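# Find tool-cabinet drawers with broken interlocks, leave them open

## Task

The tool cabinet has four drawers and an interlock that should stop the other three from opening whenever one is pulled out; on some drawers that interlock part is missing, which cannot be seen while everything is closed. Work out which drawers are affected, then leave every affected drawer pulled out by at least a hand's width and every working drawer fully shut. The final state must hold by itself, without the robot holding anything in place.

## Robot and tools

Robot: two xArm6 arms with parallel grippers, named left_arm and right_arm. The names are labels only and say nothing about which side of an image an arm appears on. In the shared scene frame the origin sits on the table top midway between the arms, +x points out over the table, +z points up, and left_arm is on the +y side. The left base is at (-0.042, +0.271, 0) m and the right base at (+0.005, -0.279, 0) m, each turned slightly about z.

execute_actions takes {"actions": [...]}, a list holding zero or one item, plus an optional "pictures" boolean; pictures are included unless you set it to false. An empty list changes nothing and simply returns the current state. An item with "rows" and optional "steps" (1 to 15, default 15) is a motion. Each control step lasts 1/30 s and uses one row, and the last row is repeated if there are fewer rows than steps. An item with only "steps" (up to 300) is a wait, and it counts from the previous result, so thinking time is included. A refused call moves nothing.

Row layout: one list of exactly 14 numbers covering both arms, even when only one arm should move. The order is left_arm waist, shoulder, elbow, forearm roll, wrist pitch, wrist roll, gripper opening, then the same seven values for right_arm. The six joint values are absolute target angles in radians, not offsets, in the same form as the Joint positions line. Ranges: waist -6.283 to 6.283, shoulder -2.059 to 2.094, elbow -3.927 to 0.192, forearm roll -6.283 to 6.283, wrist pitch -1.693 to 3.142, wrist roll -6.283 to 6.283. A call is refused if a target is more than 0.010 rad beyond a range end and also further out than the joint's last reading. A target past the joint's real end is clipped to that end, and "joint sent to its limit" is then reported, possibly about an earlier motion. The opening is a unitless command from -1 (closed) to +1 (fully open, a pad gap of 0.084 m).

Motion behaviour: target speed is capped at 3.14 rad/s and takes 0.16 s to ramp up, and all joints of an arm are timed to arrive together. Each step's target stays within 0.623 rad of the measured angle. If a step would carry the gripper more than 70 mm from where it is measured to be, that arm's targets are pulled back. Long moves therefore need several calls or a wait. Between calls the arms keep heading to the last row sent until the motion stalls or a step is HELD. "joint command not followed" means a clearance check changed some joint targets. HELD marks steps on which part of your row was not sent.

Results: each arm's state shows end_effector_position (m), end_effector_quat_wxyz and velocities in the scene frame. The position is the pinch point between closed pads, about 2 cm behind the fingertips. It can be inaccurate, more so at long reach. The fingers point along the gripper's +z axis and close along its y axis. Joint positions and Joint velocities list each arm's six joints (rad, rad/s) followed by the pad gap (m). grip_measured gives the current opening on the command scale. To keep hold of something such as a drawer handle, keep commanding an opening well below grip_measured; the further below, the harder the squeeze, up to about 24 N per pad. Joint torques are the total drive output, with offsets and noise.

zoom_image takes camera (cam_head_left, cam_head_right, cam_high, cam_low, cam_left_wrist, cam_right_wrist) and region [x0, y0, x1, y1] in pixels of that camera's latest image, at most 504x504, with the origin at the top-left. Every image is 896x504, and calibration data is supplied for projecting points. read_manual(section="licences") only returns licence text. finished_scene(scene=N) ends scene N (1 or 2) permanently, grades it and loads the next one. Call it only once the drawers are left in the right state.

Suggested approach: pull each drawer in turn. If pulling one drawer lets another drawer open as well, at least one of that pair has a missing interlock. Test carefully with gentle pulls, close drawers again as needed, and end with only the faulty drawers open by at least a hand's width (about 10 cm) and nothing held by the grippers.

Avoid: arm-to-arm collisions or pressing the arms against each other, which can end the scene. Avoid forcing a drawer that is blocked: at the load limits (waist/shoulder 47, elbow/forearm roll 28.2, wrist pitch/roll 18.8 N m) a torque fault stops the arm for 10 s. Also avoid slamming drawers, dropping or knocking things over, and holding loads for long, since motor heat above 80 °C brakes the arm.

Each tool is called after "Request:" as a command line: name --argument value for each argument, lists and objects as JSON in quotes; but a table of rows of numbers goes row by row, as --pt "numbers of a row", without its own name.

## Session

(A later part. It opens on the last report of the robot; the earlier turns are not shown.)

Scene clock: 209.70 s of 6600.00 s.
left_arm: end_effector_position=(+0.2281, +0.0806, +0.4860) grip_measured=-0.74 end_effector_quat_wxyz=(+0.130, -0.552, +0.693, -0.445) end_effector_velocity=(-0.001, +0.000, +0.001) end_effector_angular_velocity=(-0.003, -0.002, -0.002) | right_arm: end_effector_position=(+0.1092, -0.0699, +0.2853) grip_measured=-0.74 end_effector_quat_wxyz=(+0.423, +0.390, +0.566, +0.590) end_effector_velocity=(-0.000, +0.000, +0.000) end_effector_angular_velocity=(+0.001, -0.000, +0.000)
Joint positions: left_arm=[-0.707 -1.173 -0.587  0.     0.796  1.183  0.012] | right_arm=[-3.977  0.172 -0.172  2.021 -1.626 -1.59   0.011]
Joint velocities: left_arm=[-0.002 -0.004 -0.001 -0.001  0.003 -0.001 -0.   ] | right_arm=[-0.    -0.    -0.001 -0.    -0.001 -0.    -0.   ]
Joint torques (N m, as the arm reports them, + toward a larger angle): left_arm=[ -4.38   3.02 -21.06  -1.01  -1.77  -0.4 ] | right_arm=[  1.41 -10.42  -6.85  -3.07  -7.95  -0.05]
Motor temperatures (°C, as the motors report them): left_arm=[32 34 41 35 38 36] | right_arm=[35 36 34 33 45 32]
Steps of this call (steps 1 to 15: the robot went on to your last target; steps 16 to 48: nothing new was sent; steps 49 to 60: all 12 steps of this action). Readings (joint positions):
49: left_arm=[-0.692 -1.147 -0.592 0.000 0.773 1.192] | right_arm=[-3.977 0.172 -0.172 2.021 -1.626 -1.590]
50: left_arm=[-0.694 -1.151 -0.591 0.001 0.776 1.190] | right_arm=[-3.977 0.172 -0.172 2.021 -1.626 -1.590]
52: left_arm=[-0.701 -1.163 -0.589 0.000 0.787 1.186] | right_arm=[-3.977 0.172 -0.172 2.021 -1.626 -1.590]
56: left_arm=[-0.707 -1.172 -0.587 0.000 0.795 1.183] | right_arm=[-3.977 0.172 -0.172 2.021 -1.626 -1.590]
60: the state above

Request:
execute_actions --actions '[{"rows": [[-0.7175,-1.1895,-0.584,0,0.812,1.177,-1,-3.977,0.172,-0.172,2.021,-1.628,-1.59,-1]], "steps": 12}]' --pictures false

Request:
execute_actions --actions '[{"rows": [[-0.7275,-1.2063,-0.5807,0,0.827,1.1715,-1,-3.977,0.172,-0.172,2.021,-1.628,-1.59,-1]], "steps": 12}]'

Scene clock: 211.43 s of 6600.00 s.
left_arm: end_effector_position=(+0.2222, +0.0806, +0.4859) grip_measured=-0.74 end_effector_quat_wxyz=(+0.126, -0.551, +0.695, -0.445) end_effector_velocity=(-0.000, +0.000, -0.001) end_effector_angular_velocity=(+0.002, +0.003, +0.000) | right_arm: end_effector_position=(+0.1092, -0.0699, +0.2853) grip_measured=-0.74 end_effector_quat_wxyz=(+0.423, +0.390, +0.566, +0.590) end_effector_velocity=(-0.000, -0.000, +0.001) end_effector_angular_velocity=(-0.000, -0.003, -0.000)
Joint positions: left_arm=[-0.717 -1.189 -0.584 -0.     0.812  1.177  0.012] | right_arm=[-3.977  0.172 -0.172  2.021 -1.626 -1.59   0.011]
Joint velocities: left_arm=[-0.    -0.001  0.001  0.     0.003 -0.001  0.   ] | right_arm=[-0.    -0.     0.    -0.    -0.002 -0.001 -0.   ]
Joint torques (N m, as the arm reports them, + toward a larger angle): left_arm=[ -4.67   3.46 -20.07  -1.31  -1.61  -0.38] | right_arm=[ 0.85 -9.93 -6.77 -2.8  -8.01 -0.07]
Motor temperatures (°C, as the motors report them): left_arm=[32 34 41 35 37 36] | right_arm=[35 36 34 33 45 32]
Steps of this call (steps 1 to 15: the robot went on to your last target; steps 16 to 40: nothing new was sent; steps 41 to 52: all 12 steps of this action). Readings (joint positions):
41: left_arm=[-0.708 -1.173 -0.587 0.000 0.797 1.183] | right_arm=[-3.977 0.172 -0.172 2.021 -1.626 -1.590]
42: left_arm=[-0.709 -1.176 -0.586 0.000 0.799 1.182] | right_arm=[-3.977 0.172 -0.172 2.021 -1.626 -1.590]
44: left_arm=[-0.714 -1.184 -0.585 -0.000 0.806 1.179] | right_arm=[-3.977 0.172 -0.172 2.021 -1.626 -1.590]
48: left_arm=[-0.717 -1.189 -0.584 -0.000 0.811 1.177] | right_arm=[-3.977 0.172 -0.172 2.021 -1.626 -1.590]
52: the state above

Scene clock: 211.83 s of 6600.00 s.
left_arm: end_effector_position=(+0.2165, +0.0807, +0.4858) grip_measured=-0.74 end_effector_quat_wxyz=(+0.123, -0.549, +0.696, -0.445) end_effector_velocity=(-0.000, +0.000, -0.000) end_effector_angular_velocity=(-0.000, +0.000, -0.000) | right_arm: end_effector_position=(+0.1092, -0.0699, +0.2853) grip_measured=-0.74 end_effector_quat_wxyz=(+0.423, +0.390, +0.566, +0.590) end_effector_velocity=(+0.000, -0.000, -0.000) end_effector_angular_velocity=(+0.001, +0.001, -0.001)
Joint positions: left_arm=[-0.728 -1.206 -0.581 -0.     0.827  1.171  0.012] | right_arm=[-3.977  0.172 -0.172  2.021 -1.626 -1.59   0.011]
Joint velocities: left_arm=[-0.001 -0.002  0.001  0.     0.001 -0.001 -0.   ] | right_arm=[-0.     0.    -0.     0.001  0.001  0.001 -0.   ]
Joint torques (N m, as the arm reports them, + toward a larger angle): left_arm=[ -3.54   3.81 -19.66  -0.96  -1.16  -0.3 ] | right_arm=[ 1.67 -9.99 -6.85 -2.98 -8.02 -0.07]
Motor temperatures (°C, as the motors report them): left_arm=[32 34 41 35 37 36] | right_arm=[35 36 34 33 46 32]
Steps of this call (steps 1 to 12: all 12 steps of this action). Readings (joint positions):
1: left_arm=[-0.718 -1.190 -0.584 -0.000 0.812 1.177] | right_arm=[-3.977 0.172 -0.172 2.021 -1.626 -1.590]
2: left_arm=[-0.719 -1.192 -0.584 0.000 0.814 1.176] | right_arm=[-3.977 0.172 -0.172 2.021 -1.626 -1.590]
4: left_arm=[-0.724 -1.200 -0.582 -0.000 0.821 1.173] | right_arm=[-3.977 0.172 -0.172 2.021 -1.626 -1.590]
8: left_arm=[-0.727 -1.206 -0.581 -0.000 0.826 1.172] | right_arm=[-3.977 0.172 -0.172 2.021 -1.626 -1.590]
12: the state above
camera_calibration (this result's frames):
cam_left_wrist: T_world_to_cam=[[-0.652079, -0.0035162, -0.758142, 0.540898], [0.357431, 0.880457, -0.311511, 0.064802], [0.668607, -0.474113, -0.572871, 0.303653], [0, 0, 0, 1]] pos_world=[0.126522, 0.0888123, 0.604218]
cam_right_wrist: T_world_to_cam=[[-0.0730056, 0.00372737, 0.997325, -0.244616], [0.340647, -0.939761, 0.028448, -0.0452615], [0.937353, 0.341812, 0.0673381, 0.0350704], [0, 0, 0, 1]] pos_world=[-0.0353135, -0.0536107, 0.242888]

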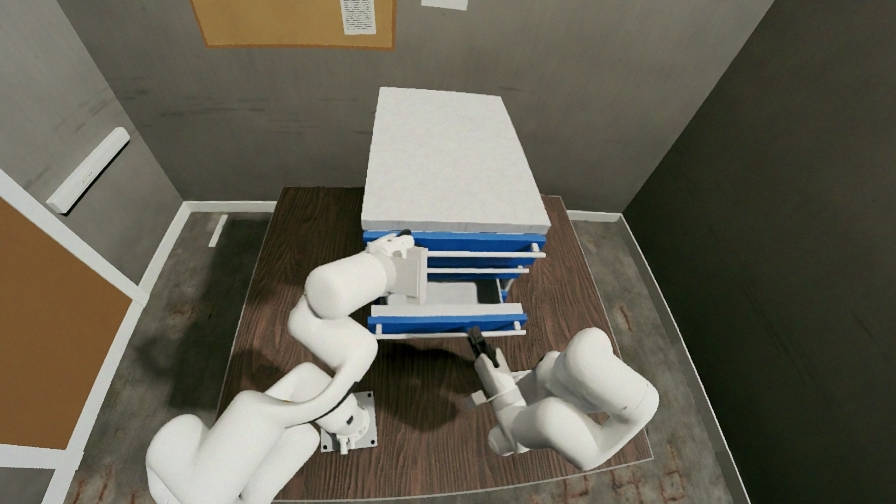

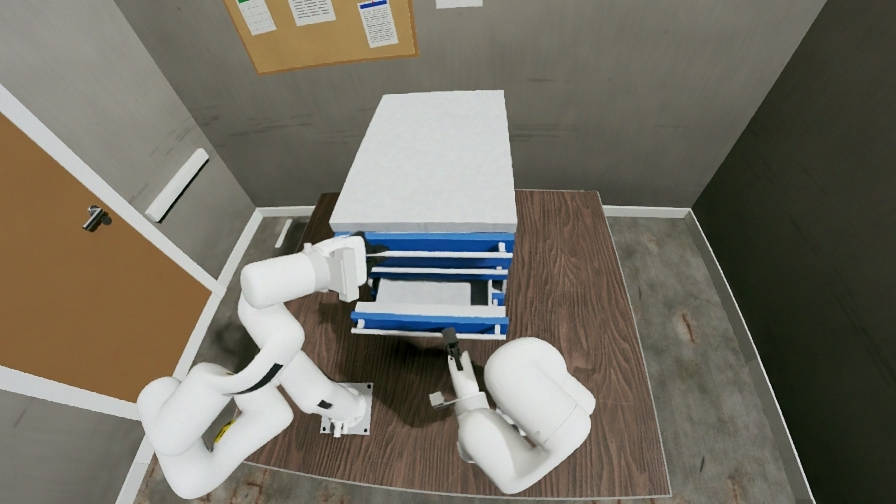

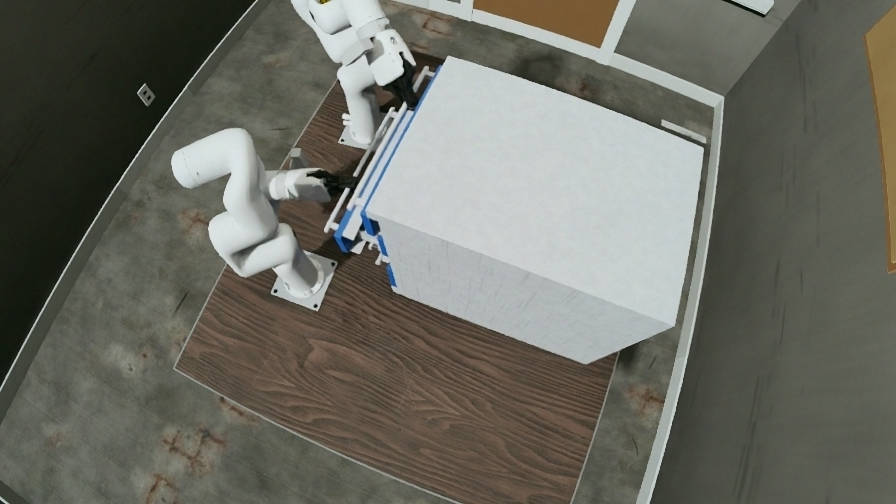

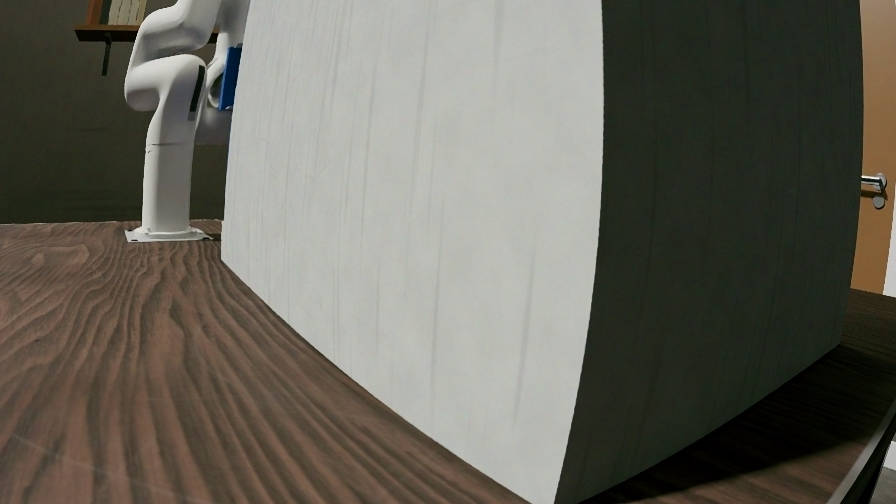

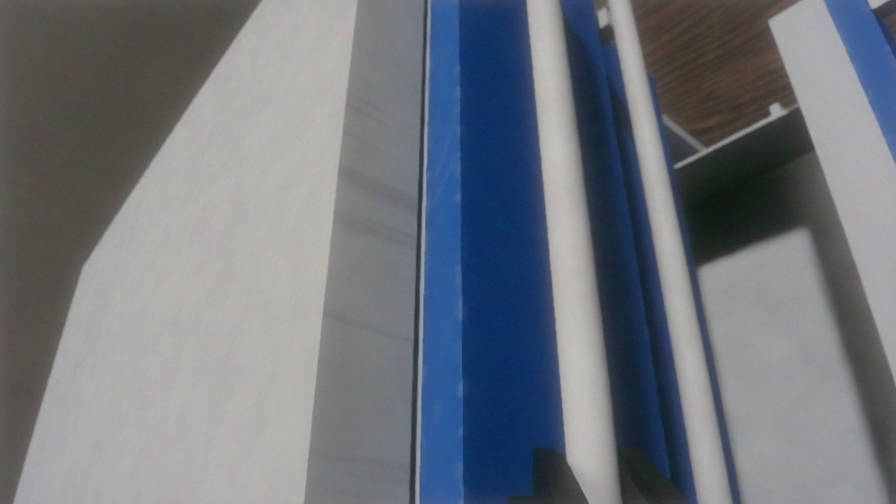

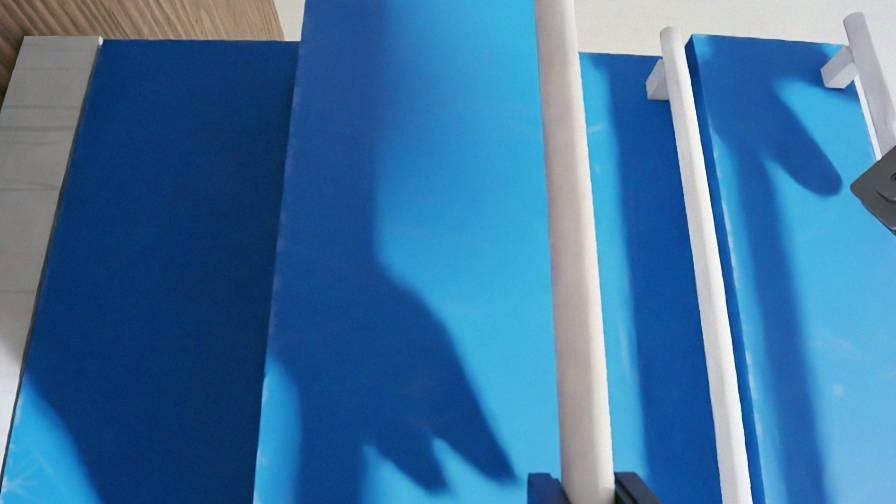

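Request:
execute_actions --actions '[{"rows": [[-0.692,-1.147,-0.592,0,0.773,1.192,-1,-3.977,0.172,-0.172,2.021,-1.628,-1.59,-0.15]], "steps": 12}]' --pictures false

Request:
execute_actions --actions '[{"rows": [[-0.692,-1.147,-0.592,0,0.773,1.192,-1,-3.829,0.172,-0.172,2.081,-1.628,-1.59,-0.15]], "steps": 8}]' --pictures false

Request:
execute_actions --actions '[{"rows": [[-0.692,-1.147,-0.592,0,0.773,1.192,-1,-3.678,0.172,-0.172,2.129,-1.628,-1.59,-0.15]], "steps": 8}]'

Scene clock: 245.33 s of 6600.00 s.
left_arm: end_effector_position=(+0.2366, +0.0807, +0.4858) grip_measured=-0.74 end_effector_quat_wxyz=(+0.136, -0.554, +0.691, -0.444) end_effector_velocity=(+0.002, -0.000, -0.000) end_effector_angular_velocity=(+0.001, -0.001, +0.002) | right_arm: end_effector_position=(+0.1086, -0.0696, +0.2863) grip_measured=-0.17 end_effector_quat_wxyz=(+0.424, +0.389, +0.565, +0.591) end_effector_velocity=(+0.003, -0.002, -0.003) end_effector_angular_velocity=(-0.007, +0.008, -0.011)
Joint positions: left_arm=[-0.692 -1.148 -0.592 -0.     0.774  1.192  0.012] | right_arm=[-3.977  0.172 -0.173  2.02  -1.63  -1.59   0.037]
Joint velocities: left_arm=[ 0.003  0.005  0.001 -0.    -0.007  0.002 -0.   ] | right_arm=[-0.003  0.002  0.003  0.008  0.012 -0.     0.002]
Joint torques (N m, as the arm reports them, + toward a larger angle): left_arm=[ -2.16   5.05 -19.03  -0.44  -1.78  -0.44] | right_arm=[-1.9  -8.62 -3.84  0.5  -2.13 -0.18]
Motor temperatures (°C, as the motors report them): left_arm=[32 34 40 35 36 36] | right_arm=[35 36 34 33 50 32]
Steps of this call (steps 1 to 15: the robot went on to your last target; steps 16 to 90: nothing new was sent; then 30.10 s passed at rest; steps 91 to 102: all 12 steps of this action). Readings (joint positions):
91: left_arm=[-0.727 -1.206 -0.581 -0.000 0.826 1.172] | right_arm=[-3.977 0.172 -0.172 2.021 -1.626 -1.590]
92: left_arm=[-0.724 -1.200 -0.582 -0.001 0.821 1.175] | right_arm=[-3.976 0.172 -0.173 2.019 -1.630 -1.590]
94: left_arm=[-0.707 -1.172 -0.587 -0.000 0.796 1.184] | right_arm=[-3.975 0.171 -0.175 2.017 -1.634 -1.590]
98: left_arm=[-0.694 -1.150 -0.591 -0.000 0.776 1.191] | right_arm=[-3.976 0.171 -0.174 2.019 -1.632 -1.590]
102: the state above

Scene clock: 245.60 s of 6600.00 s.
left_arm: end_effector_position=(+0.2368, +0.0806, +0.4858) grip_measured=-0.74 end_effector_quat_wxyz=(+0.136, -0.554, +0.691, -0.444) end_effector_velocity=(-0.000, +0.000, +0.001) end_effector_angular_velocity=(-0.002, -0.002, +0.001) | right_arm: end_effector_position=(+0.0848, -0.0698, +0.2860) grip_measured=-0.16 end_effector_quat_wxyz=(+0.399, +0.365, +0.581, +0.608) end_effector_velocity=(-0.022, -0.003, -0.001) end_effector_angular_velocity=(-0.006, +0.002, +0.080)
Joint positions: left_arm=[-0.692 -1.147 -0.592  0.     0.773  1.192  0.012] | right_arm=[-3.837  0.172 -0.172  2.077 -1.629 -1.59   0.037]
Joint velocities: left_arm=[ 0.001 -0.001 -0.001  0.    -0.    -0.     0.   ] | right_arm=[ 0.144  0.001  0.005  0.064  0.007 -0.     0.   ]
Joint torques (N m, as the arm reports them, + toward a larger angle): left_arm=[ -2.16   4.55 -19.47  -0.53  -2.05  -0.55] | right_arm=[-5.34 -8.98 -3.43  0.14 -1.92 -0.23]
Motor temperatures (°C, as the motors report them): left_arm=[32 34 40 35 36 36] | right_arm=[35 36 34 33 50 32]
Steps of this call (steps 1 to 8: all 8 steps of this action). Readings (joint positions):
1: left_arm=[-0.692 -1.148 -0.592 -0.000 0.774 1.192] | right_arm=[-3.976 0.172 -0.172 2.021 -1.629 -1.590]
2: left_arm=[-0.692 -1.147 -0.592 -0.000 0.774 1.192] | right_arm=[-3.968 0.172 -0.172 2.024 -1.629 -1.590]
4: left_arm=[-0.692 -1.147 -0.592 0.000 0.773 1.192] | right_arm=[-3.911 0.172 -0.172 2.048 -1.628 -1.590]
8: the state above

Scene clock: 245.87 s of 6600.00 s.
left_arm: end_effector_position=(+0.2368, +0.0806, +0.4859) grip_measured=-0.74 end_effector_quat_wxyz=(+0.136, -0.554, +0.691, -0.444) end_effector_velocity=(+0.000, -0.000, -0.000) end_effector_angular_velocity=(-0.000, -0.000, -0.000) | right_arm: end_effector_position=(+0.0590, -0.0703, +0.2860) grip_measured=-0.16 end_effector_quat_wxyz=(+0.367, +0.336, +0.599, +0.628) end_effector_velocity=(-0.024, -0.003, -0.001) end_effector_angular_velocity=(-0.004, -0.000, +0.101)
Joint positions: left_arm=[-0.692 -1.147 -0.592  0.     0.773  1.192  0.012] | right_arm=[-3.687  0.172 -0.172  2.126 -1.628 -1.59   0.037]
Joint velocities: left_arm=[-0.     0.001  0.001 -0.    -0.002  0.     0.   ] | right_arm=[ 0.153  0.     0.005  0.052  0.005  0.    -0.   ]
Joint torques (N m, as the arm reports them, + toward a larger angle): left_arm=[ -2.12   4.38 -19.64  -0.42  -2.07  -0.5 ] | right_arm=[-4.77 -8.45 -3.48  0.21 -1.96 -0.16]
Motor temperatures (°C, as the motors report them): left_arm=[32 34 40 35 36 36] | right_arm=[35 36 34 33 50 32]
Steps of this call (steps 1 to 8: all 8 steps of this action). Readings (joint positions):
1: left_arm=[-0.692 -1.147 -0.592 0.000 0.773 1.192] | right_arm=[-3.833 0.172 -0.172 2.079 -1.628 -1.590]
2: left_arm=[-0.692 -1.147 -0.592 0.000 0.773 1.192] | right_arm=[-3.822 0.172 -0.172 2.083 -1.628 -1.590]
4: left_arm=[-0.692 -1.147 -0.592 0.000 0.773 1.192] | right_arm=[-3.763 0.172 -0.172 2.102 -1.628 -1.590]
8: the state above
camera_calibration (this result's frames):
cam_left_wrist: T_world_to_cam=[[-0.641258, -0.0106111, -0.767252, 0.556646], [0.340494, 0.892134, -0.296918, 0.0535479], [0.687642, -0.451646, -0.568475, 0.281613], [0, 0, 0, 1]] pos_world=[0.145072, 0.0853243, 0.603078]
cam_right_wrist: T_world_to_cam=[[-0.0745506, -0.0113368, 0.997153, -0.249869], [0.508185, -0.860786, 0.0282072, -0.0328792], [0.858015, 0.508841, 0.0699333, 0.0979044], [0, 0, 0, 1]] pos_world=[-0.0859226, -0.0809524, 0.243238]

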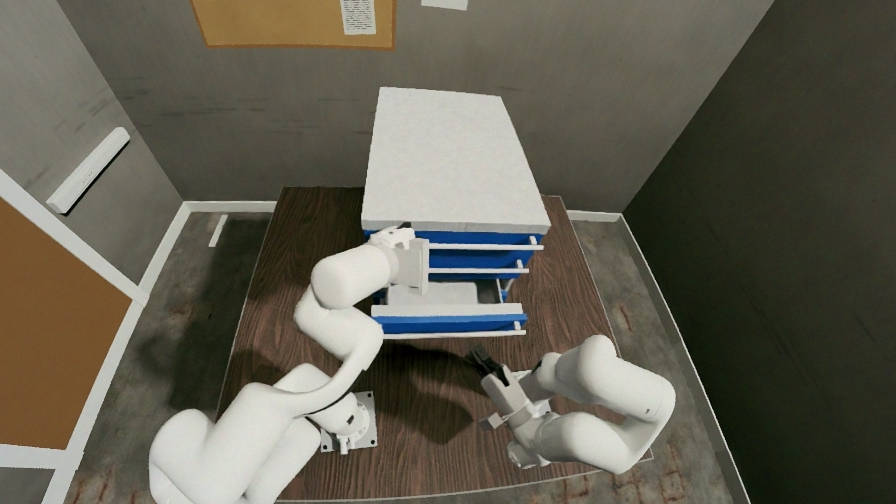

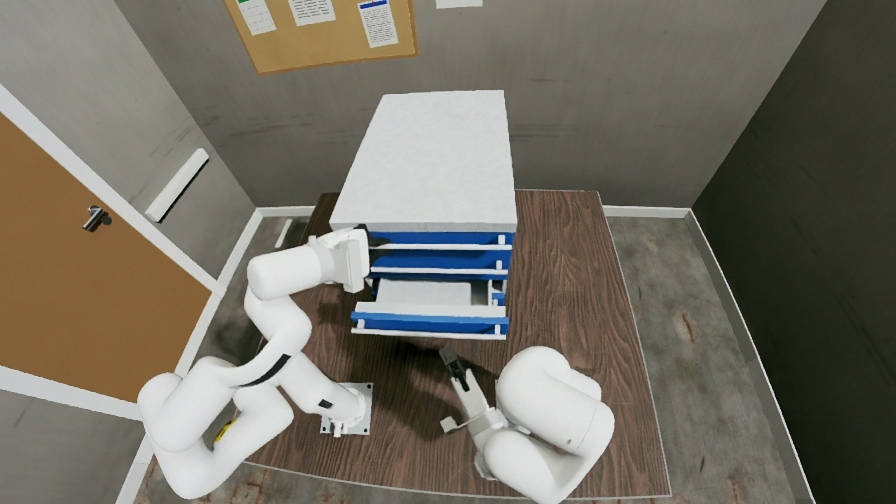

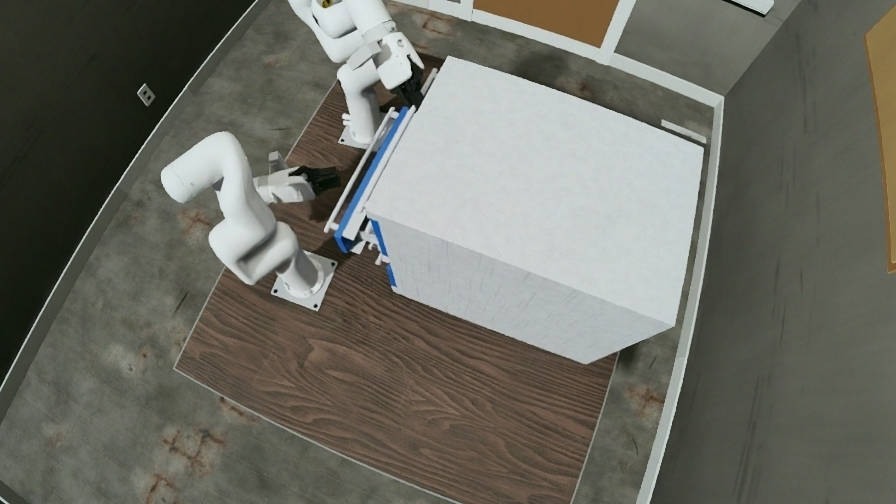

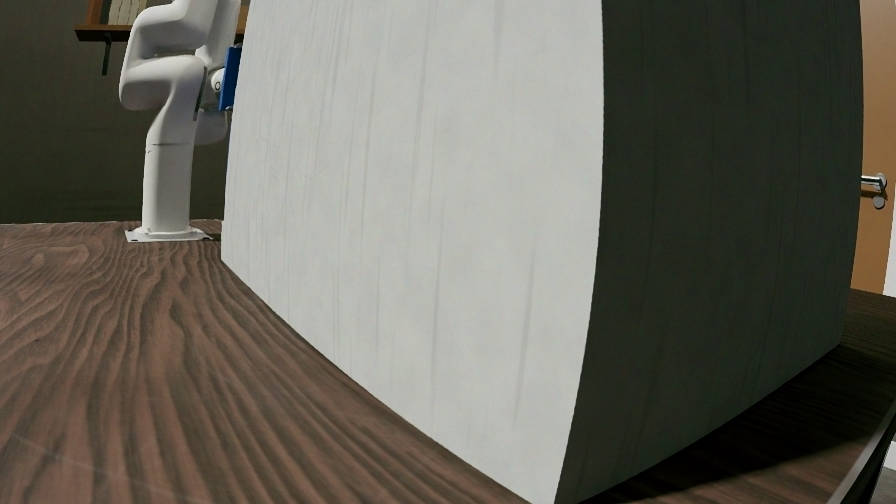

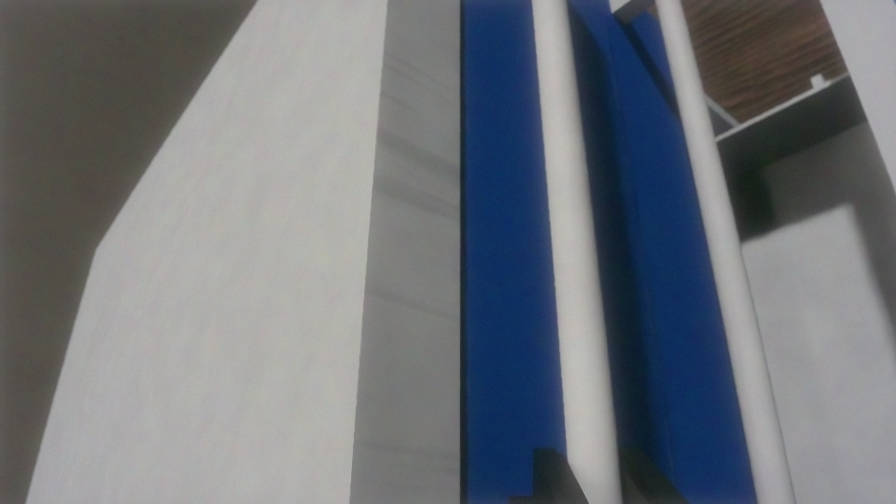

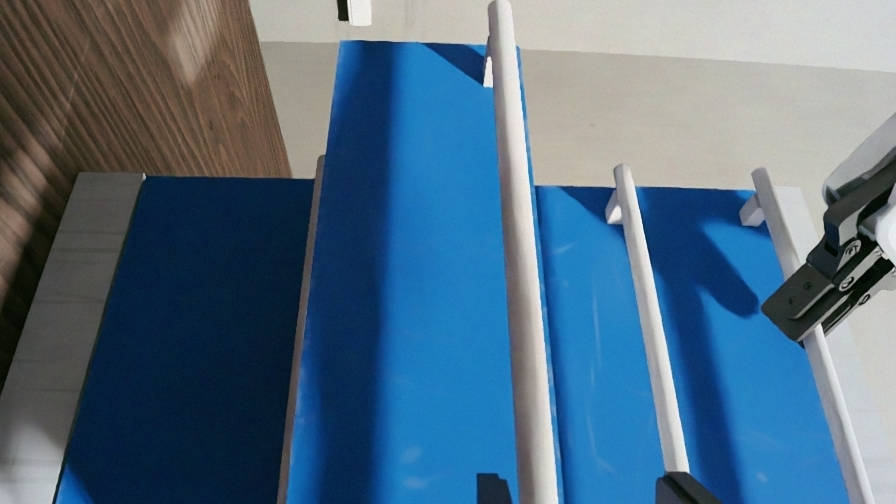

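Request:
execute_actions --actions '[{"rows": [[-0.692,-1.147,-0.592,0,0.773,1.192,-1,-3.678,-0.4,-0.8,2.6,-1.3,-1.4,-0.15]], "steps": 13}]' --pictures false

Request:
execute_actions --actions '[{"rows": [[-0.692,-1.147,-0.592,0,0.773,1.192,-1,-4.2,-1.245,-0.805,3.1416,-1.004,-1.184,-0.15]], "steps": 15}]'

Scene clock: 247.60 s of 6600.00 s.
left_arm: end_effector_position=(+0.2368, +0.0806, +0.4860) grip_measured=-0.74 end_effector_quat_wxyz=(+0.136, -0.554, +0.691, -0.444) end_effector_velocity=(+0.000, +0.000, +0.001) end_effector_angular_velocity=(-0.001, -0.002, +0.000) | right_arm: end_effector_position=(-0.0806, -0.0678, +0.2716) grip_measured=-0.16 end_effector_quat_wxyz=(-0.048, +0.792, +0.528, +0.305) end_effector_velocity=(-0.371, +0.017, +0.205) end_effector_angular_velocity=(+0.506, +2.561, -0.354)
Joint positions: left_arm=[-0.692 -1.147 -0.592  0.     0.773  1.192  0.012] | right_arm=[-3.678 -0.33  -0.722  2.54  -1.342 -1.424  0.037]
Joint velocities: left_arm=[ 0.     0.    -0.001  0.    -0.001  0.    -0.   ] | right_arm=[ 0.001 -0.919 -1.002  0.738  0.512  0.297 -0.   ]
Joint torques (N m, as the arm reports them, + toward a larger angle): left_arm=[ -2.29   4.01 -20.76  -0.42  -2.4   -0.48] | right_arm=[-2.53 -3.03 -9.17 -1.   -2.45 -0.44]
Motor temperatures (°C, as the motors report them): left_arm=[32 34 40 35 36 36] | right_arm=[35 36 34 33 49 32]
Steps of this call (steps 1 to 15: the robot went on to your last target; steps 16 to 39: nothing new was sent; steps 40 to 52: all 13 steps of this action). Readings (joint positions):
40: left_arm=[-0.692 -1.147 -0.592 0.000 0.773 1.192] | right_arm=[-3.678 0.172 -0.173 2.130 -1.628 -1.590]
41: left_arm=[-0.692 -1.147 -0.592 0.000 0.773 1.192] | right_arm=[-3.678 0.165 -0.180 2.137 -1.622 -1.587]
43: left_arm=[-0.692 -1.147 -0.592 0.000 0.773 1.192] | right_arm=[-3.678 0.102 -0.247 2.191 -1.583 -1.565]
47: left_arm=[-0.692 -1.147 -0.592 0.000 0.773 1.192] | right_arm=[-3.678 -0.135 -0.511 2.380 -1.453 -1.489]
52: the state above

Scene clock: 248.10 s of 6600.00 s.
left_arm: end_effector_position=(+0.2368, +0.0806, +0.4860) grip_measured=-0.74 end_effector_quat_wxyz=(+0.136, -0.554, +0.691, -0.444) end_effector_velocity=(+0.000, -0.000, +0.000) end_effector_angular_velocity=(+0.000, -0.001, -0.000) | right_arm: end_effector_position=(-0.1036, -0.1068, +0.4261) grip_measured=-0.16 end_effector_quat_wxyz=(-0.414, +0.882, +0.104, -0.201) end_effector_velocity=(+0.042, -0.113, +0.284) end_effector_angular_velocity=(+0.801, +1.322, -0.401)
Joint positions: left_arm=[-0.692 -1.147 -0.592  0.     0.773  1.192  0.012] | right_arm=[-4.166 -1.177 -0.803  3.106 -1.024 -1.198  0.037]
Joint velocities: left_arm=[-0.     0.001 -0.001  0.    -0.001  0.     0.   ] | right_arm=[-0.497 -1.075 -0.058  0.511  0.272  0.203  0.   ]
Joint torques (N m, as the arm reports them, + toward a larger angle): left_arm=[ -2.33   4.   -20.79  -0.32  -2.41  -0.51] | right_arm=[ 1.   15.91 -9.23 -0.22  0.75 -0.63]
Motor temperatures (°C, as the motors report them): left_arm=[32 34 40 35 36 36] | right_arm=[35 36 34 33 49 32]
Steps of this call (steps 1 to 15: all 15 steps of this action). Readings (joint positions):
1: left_arm=[-0.692 -1.147 -0.592 0.000 0.773 1.192] | right_arm=[-3.678 -0.358 -0.752 2.563 -1.326 -1.415]
2: left_arm=[-0.692 -1.147 -0.592 0.000 0.773 1.192] | right_arm=[-3.686 -0.387 -0.769 2.590 -1.308 -1.404]
4: left_arm=[-0.692 -1.147 -0.592 0.000 0.773 1.192] | right_arm=[-3.752 -0.493 -0.777 2.692 -1.246 -1.363]
8: left_arm=[-0.692 -1.147 -0.592 0.000 0.773 1.192] | right_arm=[-3.992 -0.803 -0.793 2.923 -1.124 -1.271]
15: the state above
camera_calibration (this result's frames):
cam_left_wrist: T_world_to_cam=[[-0.641084, -0.0107588, -0.767395, 0.556781], [0.340554, 0.892082, -0.297007, 0.0536183], [0.687775, -0.451746, -0.568235, 0.281547], [0, 0, 0, 1]] pos_world=[0.145043, 0.0853459, 0.603181]
cam_right_wrist: T_world_to_cam=[[0.0316382, -0.640405, -0.767385, 0.293526], [-0.899317, -0.35327, 0.257737, -0.17502], [-0.436151, 0.681969, -0.587104, 0.410533], [0, 0, 0, 1]] pos_world=[0.0123691, -0.153825, 0.511382]

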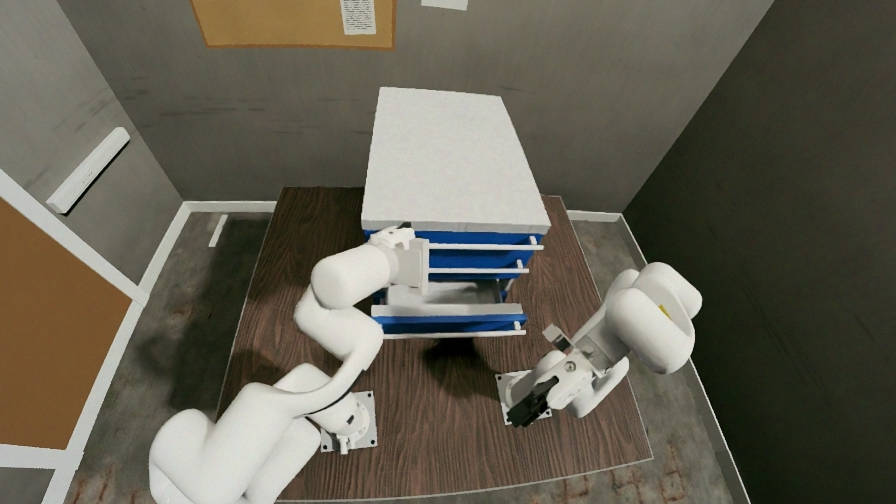

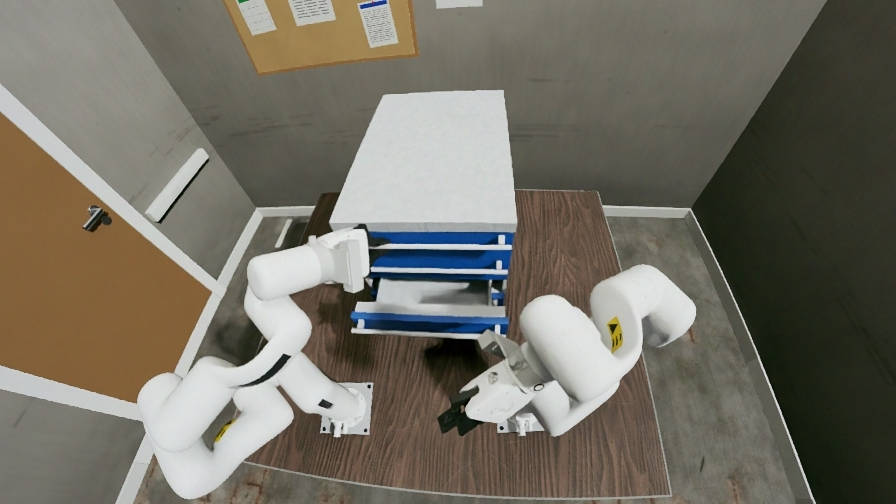

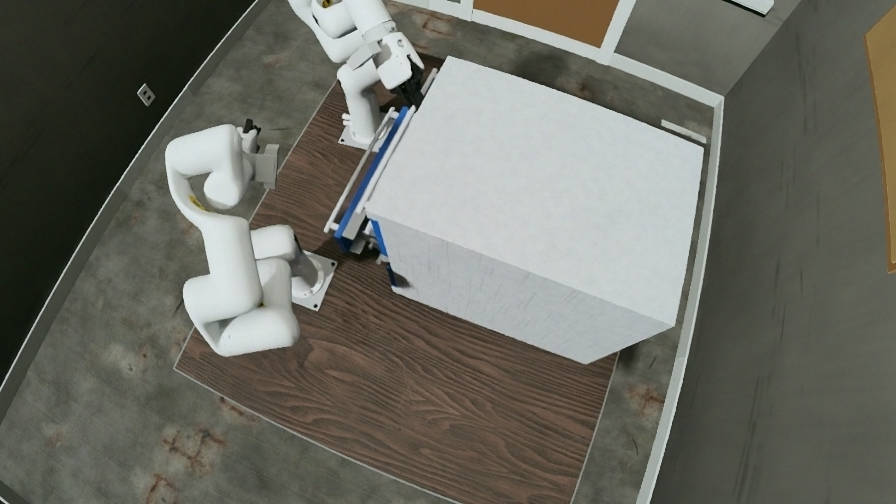

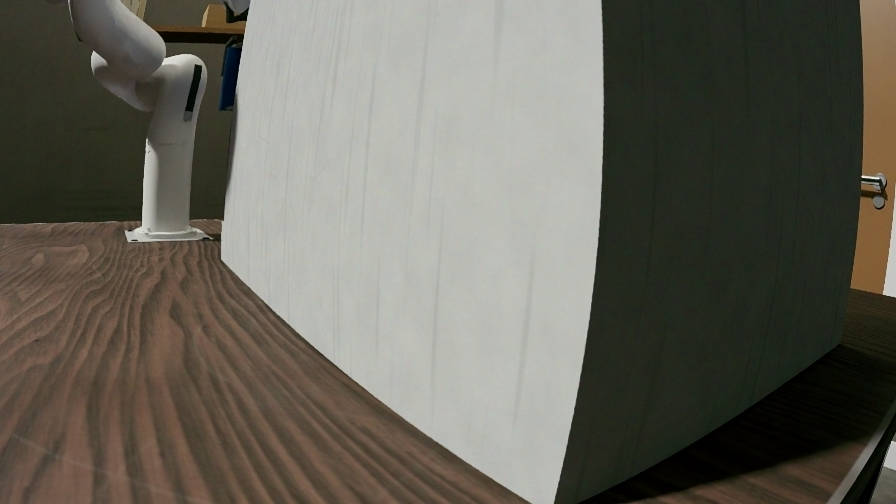

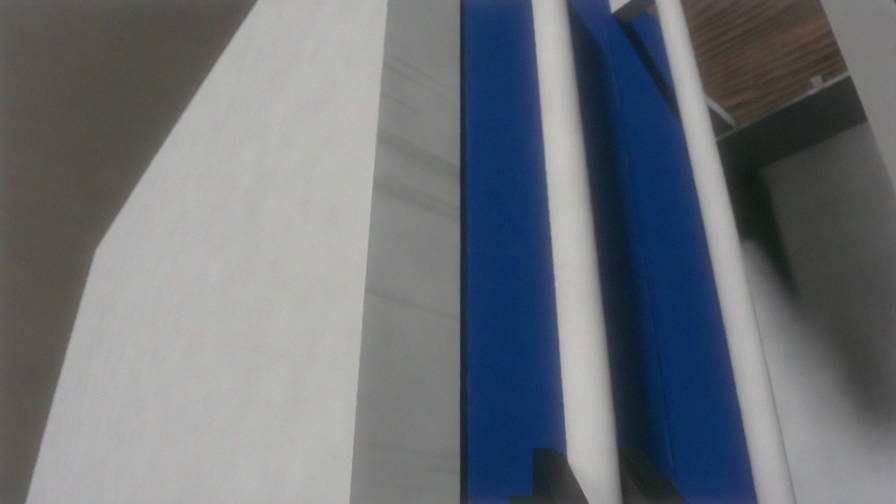

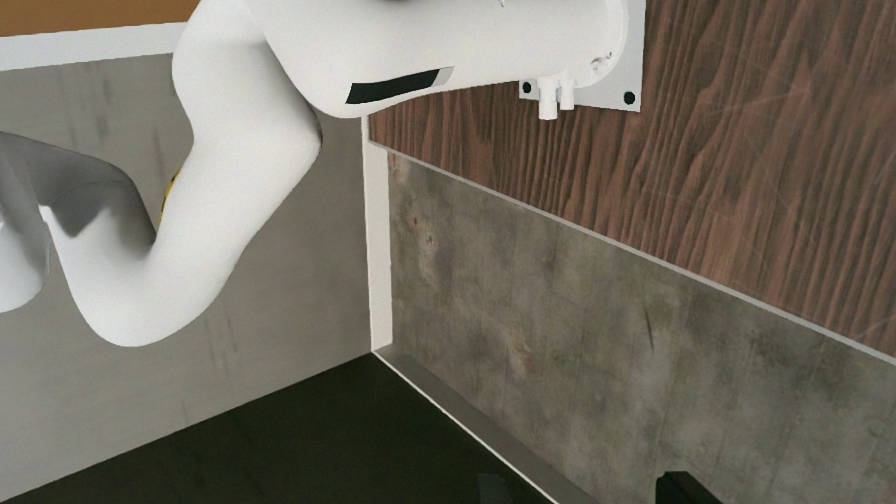

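Request:
execute_actions --actions '[{"rows": [[-0.692,-1.147,-0.592,0,0.773,1.192,-1,-5.66,-1.245,-0.805,3.1416,-1.004,-1.184,-0.15]], "steps": 15}]' --pictures false

Request:
execute_actions --actions '[{"rows": [[-0.692,-1.147,-0.592,0,0.773,1.192,-1,-5.66,-1.245,-0.805,3.1416,-1.004,-1.184,-0.15]], "steps": 10}]' --pictures false

Request:
execute_actions --actions '[{"rows": [[-0.692,-1.147,-0.592,0,0.773,1.192,-1,-5.66,-1.15,-0.7151,3.1416,-0.8179,-1.184,-0.15]], "steps": 15}]'

Scene clock: 250.33 s of 6600.00 s.
left_arm: end_effector_position=(+0.2368, +0.0806, +0.4860) grip_measured=-0.74 end_effector_quat_wxyz=(+0.136, -0.554, +0.691, -0.444) end_effector_velocity=(+0.000, -0.000, +0.002) end_effector_angular_velocity=(-0.003, -0.003, -0.000) | right_arm: end_effector_position=(+0.0710, -0.0950, +0.4437) grip_measured=-0.16 end_effector_quat_wxyz=(-0.499, +0.809, -0.311, -0.010) end_effector_velocity=(+0.414, -0.149, +0.001) end_effector_angular_velocity=(+0.002, -0.000, -2.252)
Joint positions: left_arm=[-0.692 -1.147 -0.592  0.     0.773  1.192  0.012] | right_arm=[-5.119 -1.245 -0.805  3.142 -1.004 -1.184  0.037]
Joint velocities: left_arm=[-0.     0.001 -0.002 -0.001 -0.003 -0.     0.   ] | right_arm=[-2.252  0.    -0.001  0.     0.001 -0.     0.   ]
Joint torques (N m, as the arm reports them, + toward a larger angle): left_arm=[ -2.24   3.67 -21.11  -0.56  -2.48  -0.46] | right_arm=[ -2.75   6.87 -12.11   0.38   0.53  -0.22]
Motor temperatures (°C, as the motors report them): left_arm=[32 34 41 35 36 36] | right_arm=[35 36 34 33 49 32]
Steps of this call (steps 1 to 30: the robot went on to your last target; steps 31 to 52: nothing new was sent; steps 53 to 67: all 15 steps of this action). Readings (joint positions):
53: left_arm=[-0.692 -1.147 -0.592 0.000 0.773 1.192] | right_arm=[-4.201 -1.245 -0.805 3.142 -1.004 -1.184]
54: left_arm=[-0.692 -1.147 -0.592 0.000 0.773 1.192] | right_arm=[-4.209 -1.245 -0.805 3.142 -1.004 -1.184]
56: left_arm=[-0.692 -1.147 -0.592 0.000 0.773 1.192] | right_arm=[-4.278 -1.245 -0.805 3.142 -1.004 -1.184]
60: left_arm=[-0.692 -1.147 -0.592 0.000 0.773 1.192] | right_arm=[-4.591 -1.245 -0.805 3.141 -1.004 -1.184]
67: the state above

Scene clock: 250.67 s of 6600.00 s.
left_arm: end_effector_position=(+0.2368, +0.0806, +0.4860) grip_measured=-0.74 end_effector_quat_wxyz=(+0.136, -0.554, +0.691, -0.444) end_effector_velocity=(-0.000, -0.000, +0.002) end_effector_angular_velocity=(-0.003, -0.003, -0.000) | right_arm: end_effector_position=(+0.1548, -0.1538, +0.4435) grip_measured=-0.16 end_effector_quat_wxyz=(-0.484, +0.699, -0.512, +0.121) end_effector_velocity=(+0.020, -0.025, +0.000) end_effector_angular_velocity=(+0.003, +0.002, -0.166)
Joint positions: left_arm=[-0.692 -1.147 -0.592  0.     0.773  1.192  0.012] | right_arm=[-5.649 -1.245 -0.805  3.141 -1.004 -1.184  0.037]
Joint velocities: left_arm=[-0.    -0.001 -0.002 -0.    -0.001 -0.    -0.   ] | right_arm=[-0.168 -0.001 -0.001  0.004 -0.002 -0.    -0.   ]
Joint torques (N m, as the arm reports them, + toward a larger angle): left_arm=[ -2.3    3.84 -21.15  -0.52  -2.45  -0.5 ] | right_arm=[  2.02   6.5  -12.54   0.4    0.74  -0.3 ]
Motor temperatures (°C, as the motors report them): left_arm=[32 34 41 35 36 36] | right_arm=[35 36 34 33 48 32]
Steps of this call (steps 1 to 10: all 10 steps of this action). Readings (joint positions):
1: left_arm=[-0.692 -1.147 -0.592 0.000 0.773 1.192] | right_arm=[-5.194 -1.245 -0.805 3.142 -1.004 -1.184]
2: left_arm=[-0.692 -1.147 -0.592 0.000 0.773 1.192] | right_arm=[-5.270 -1.245 -0.805 3.142 -1.004 -1.184]
4: left_arm=[-0.692 -1.147 -0.592 0.000 0.773 1.192] | right_arm=[-5.418 -1.245 -0.805 3.142 -1.004 -1.184]
8: left_arm=[-0.692 -1.147 -0.592 -0.000 0.773 1.192] | right_arm=[-5.622 -1.245 -0.805 3.141 -1.004 -1.184]
10: the state above

Scene clock: 251.17 s of 6600.00 s.
left_arm: end_effector_position=(+0.2368, +0.0806, +0.4860) grip_measured=-0.74 end_effector_quat_wxyz=(+0.136, -0.554, +0.691, -0.444) end_effector_velocity=(-0.000, -0.000, -0.001) end_effector_angular_velocity=(+0.001, +0.002, -0.000) | right_arm: end_effector_position=(+0.1960, -0.1227, +0.4146) grip_measured=-0.16 end_effector_quat_wxyz=(-0.485, +0.696, -0.515, +0.124) end_effector_velocity=(+0.002, +0.000, -0.003) end_effector_angular_velocity=(-0.002, +0.002, -0.004)
Joint positions: left_arm=[-0.692 -1.147 -0.592 -0.     0.773  1.192  0.012] | right_arm=[-5.66  -1.151 -0.716  3.142 -0.819 -1.184  0.037]
Joint velocities: left_arm=[-0.    -0.001  0.003 -0.     0.001 -0.    -0.   ] | right_arm=[-0.003  0.003  0.007 -0.001  0.007  0.001 -0.   ]
Joint torques (N m, as the arm reports them, + toward a larger angle): left_arm=[ -2.28   3.76 -21.2   -0.48  -2.52  -0.55] | right_arm=[ -1.81   4.17 -13.95   0.62   0.67  -0.29]
Motor temperatures (°C, as the motors report them): left_arm=[32 34 41 35 36 36] | right_arm=[35 36 34 33 48 32]
Steps of this call (steps 1 to 15: all 15 steps of this action). Readings (joint positions):
1: left_arm=[-0.692 -1.147 -0.592 0.000 0.773 1.192] | right_arm=[-5.653 -1.244 -0.805 3.142 -1.003 -1.184]
2: left_arm=[-0.692 -1.147 -0.592 0.000 0.773 1.192] | right_arm=[-5.655 -1.241 -0.802 3.142 -0.994 -1.184]
4: left_arm=[-0.692 -1.147 -0.592 0.000 0.773 1.192] | right_arm=[-5.656 -1.211 -0.774 3.142 -0.930 -1.184]
8: left_arm=[-0.692 -1.147 -0.592 0.000 0.773 1.192] | right_arm=[-5.658 -1.152 -0.716 3.142 -0.831 -1.184]
15: the state above
camera_calibration (this result's frames):
cam_left_wrist: T_world_to_cam=[[-0.641042, -0.0107874, -0.76743, 0.55681], [0.340571, 0.89207, -0.297022, 0.0536307], [0.687806, -0.451768, -0.56818, 0.281534], [0, 0, 0, 1]] pos_world=[0.145033, 0.0853521, 0.603204]
cam_right_wrist: T_world_to_cam=[[-0.600997, -0.0137759, -0.799133, 0.47916], [-0.441447, 0.839226, 0.317528, 0.12355], [0.666279, 0.543608, -0.510454, 0.280461], [0, 0, 0, 1]] pos_world=[0.155649, -0.249546, 0.486845]

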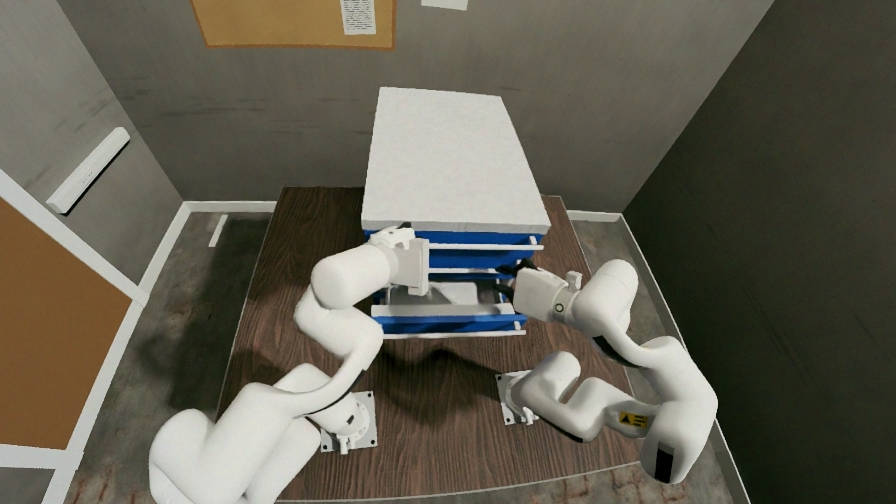

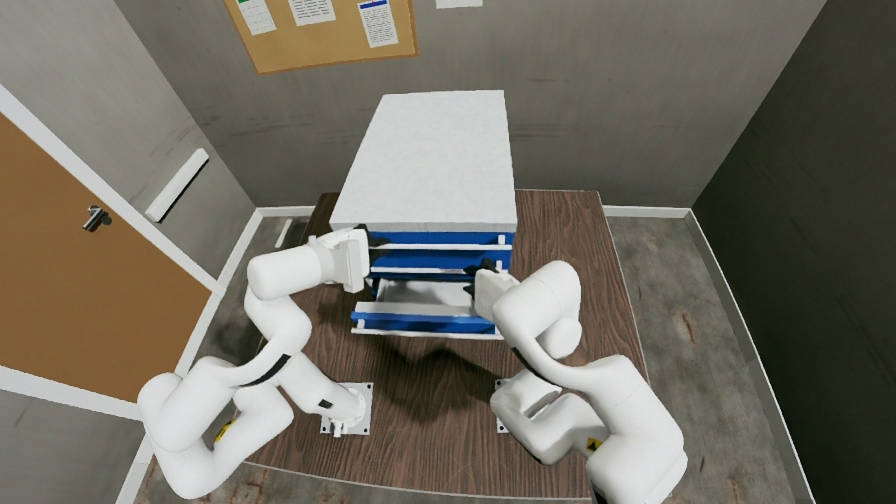

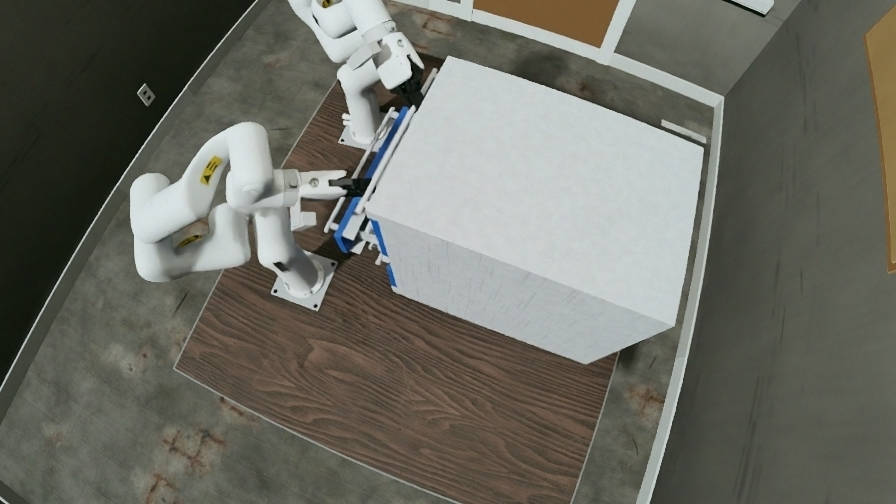

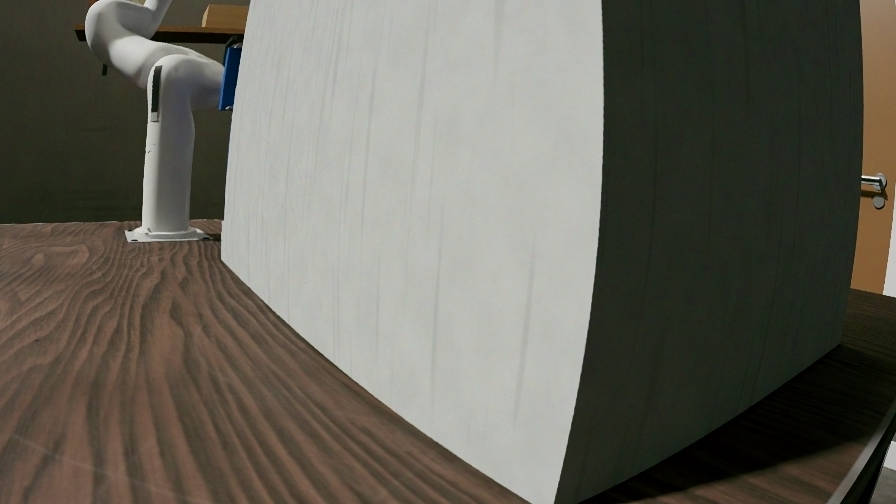

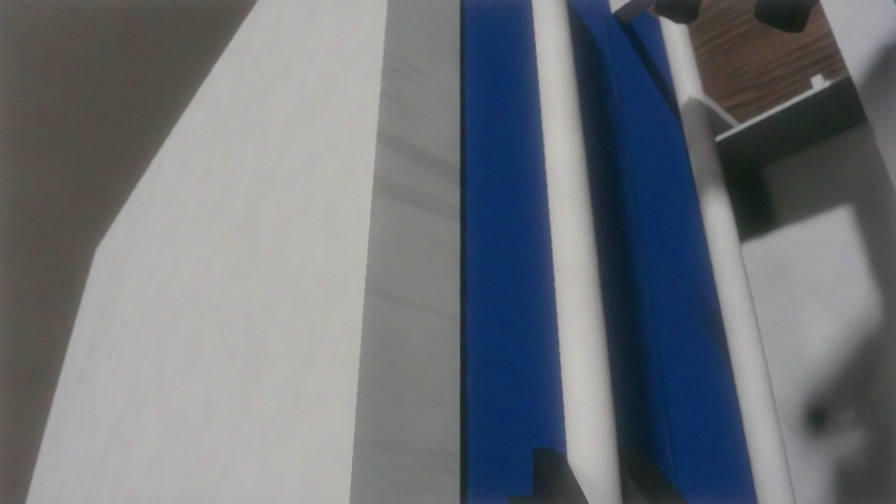

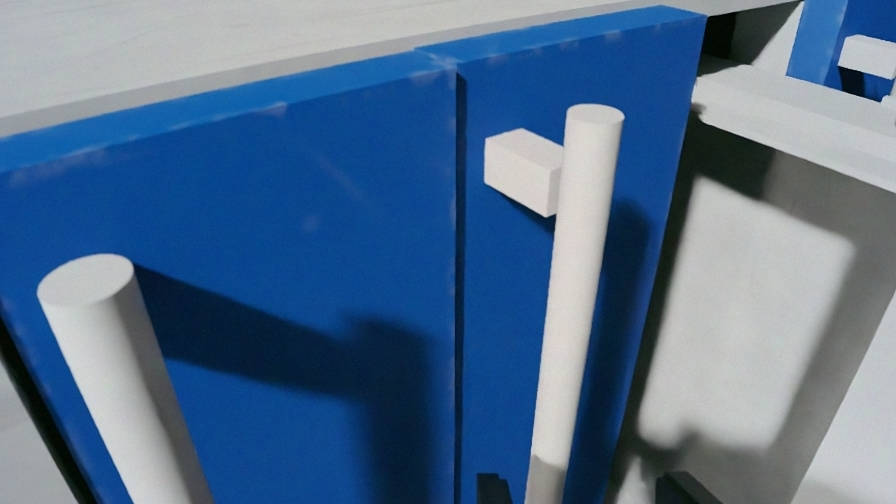

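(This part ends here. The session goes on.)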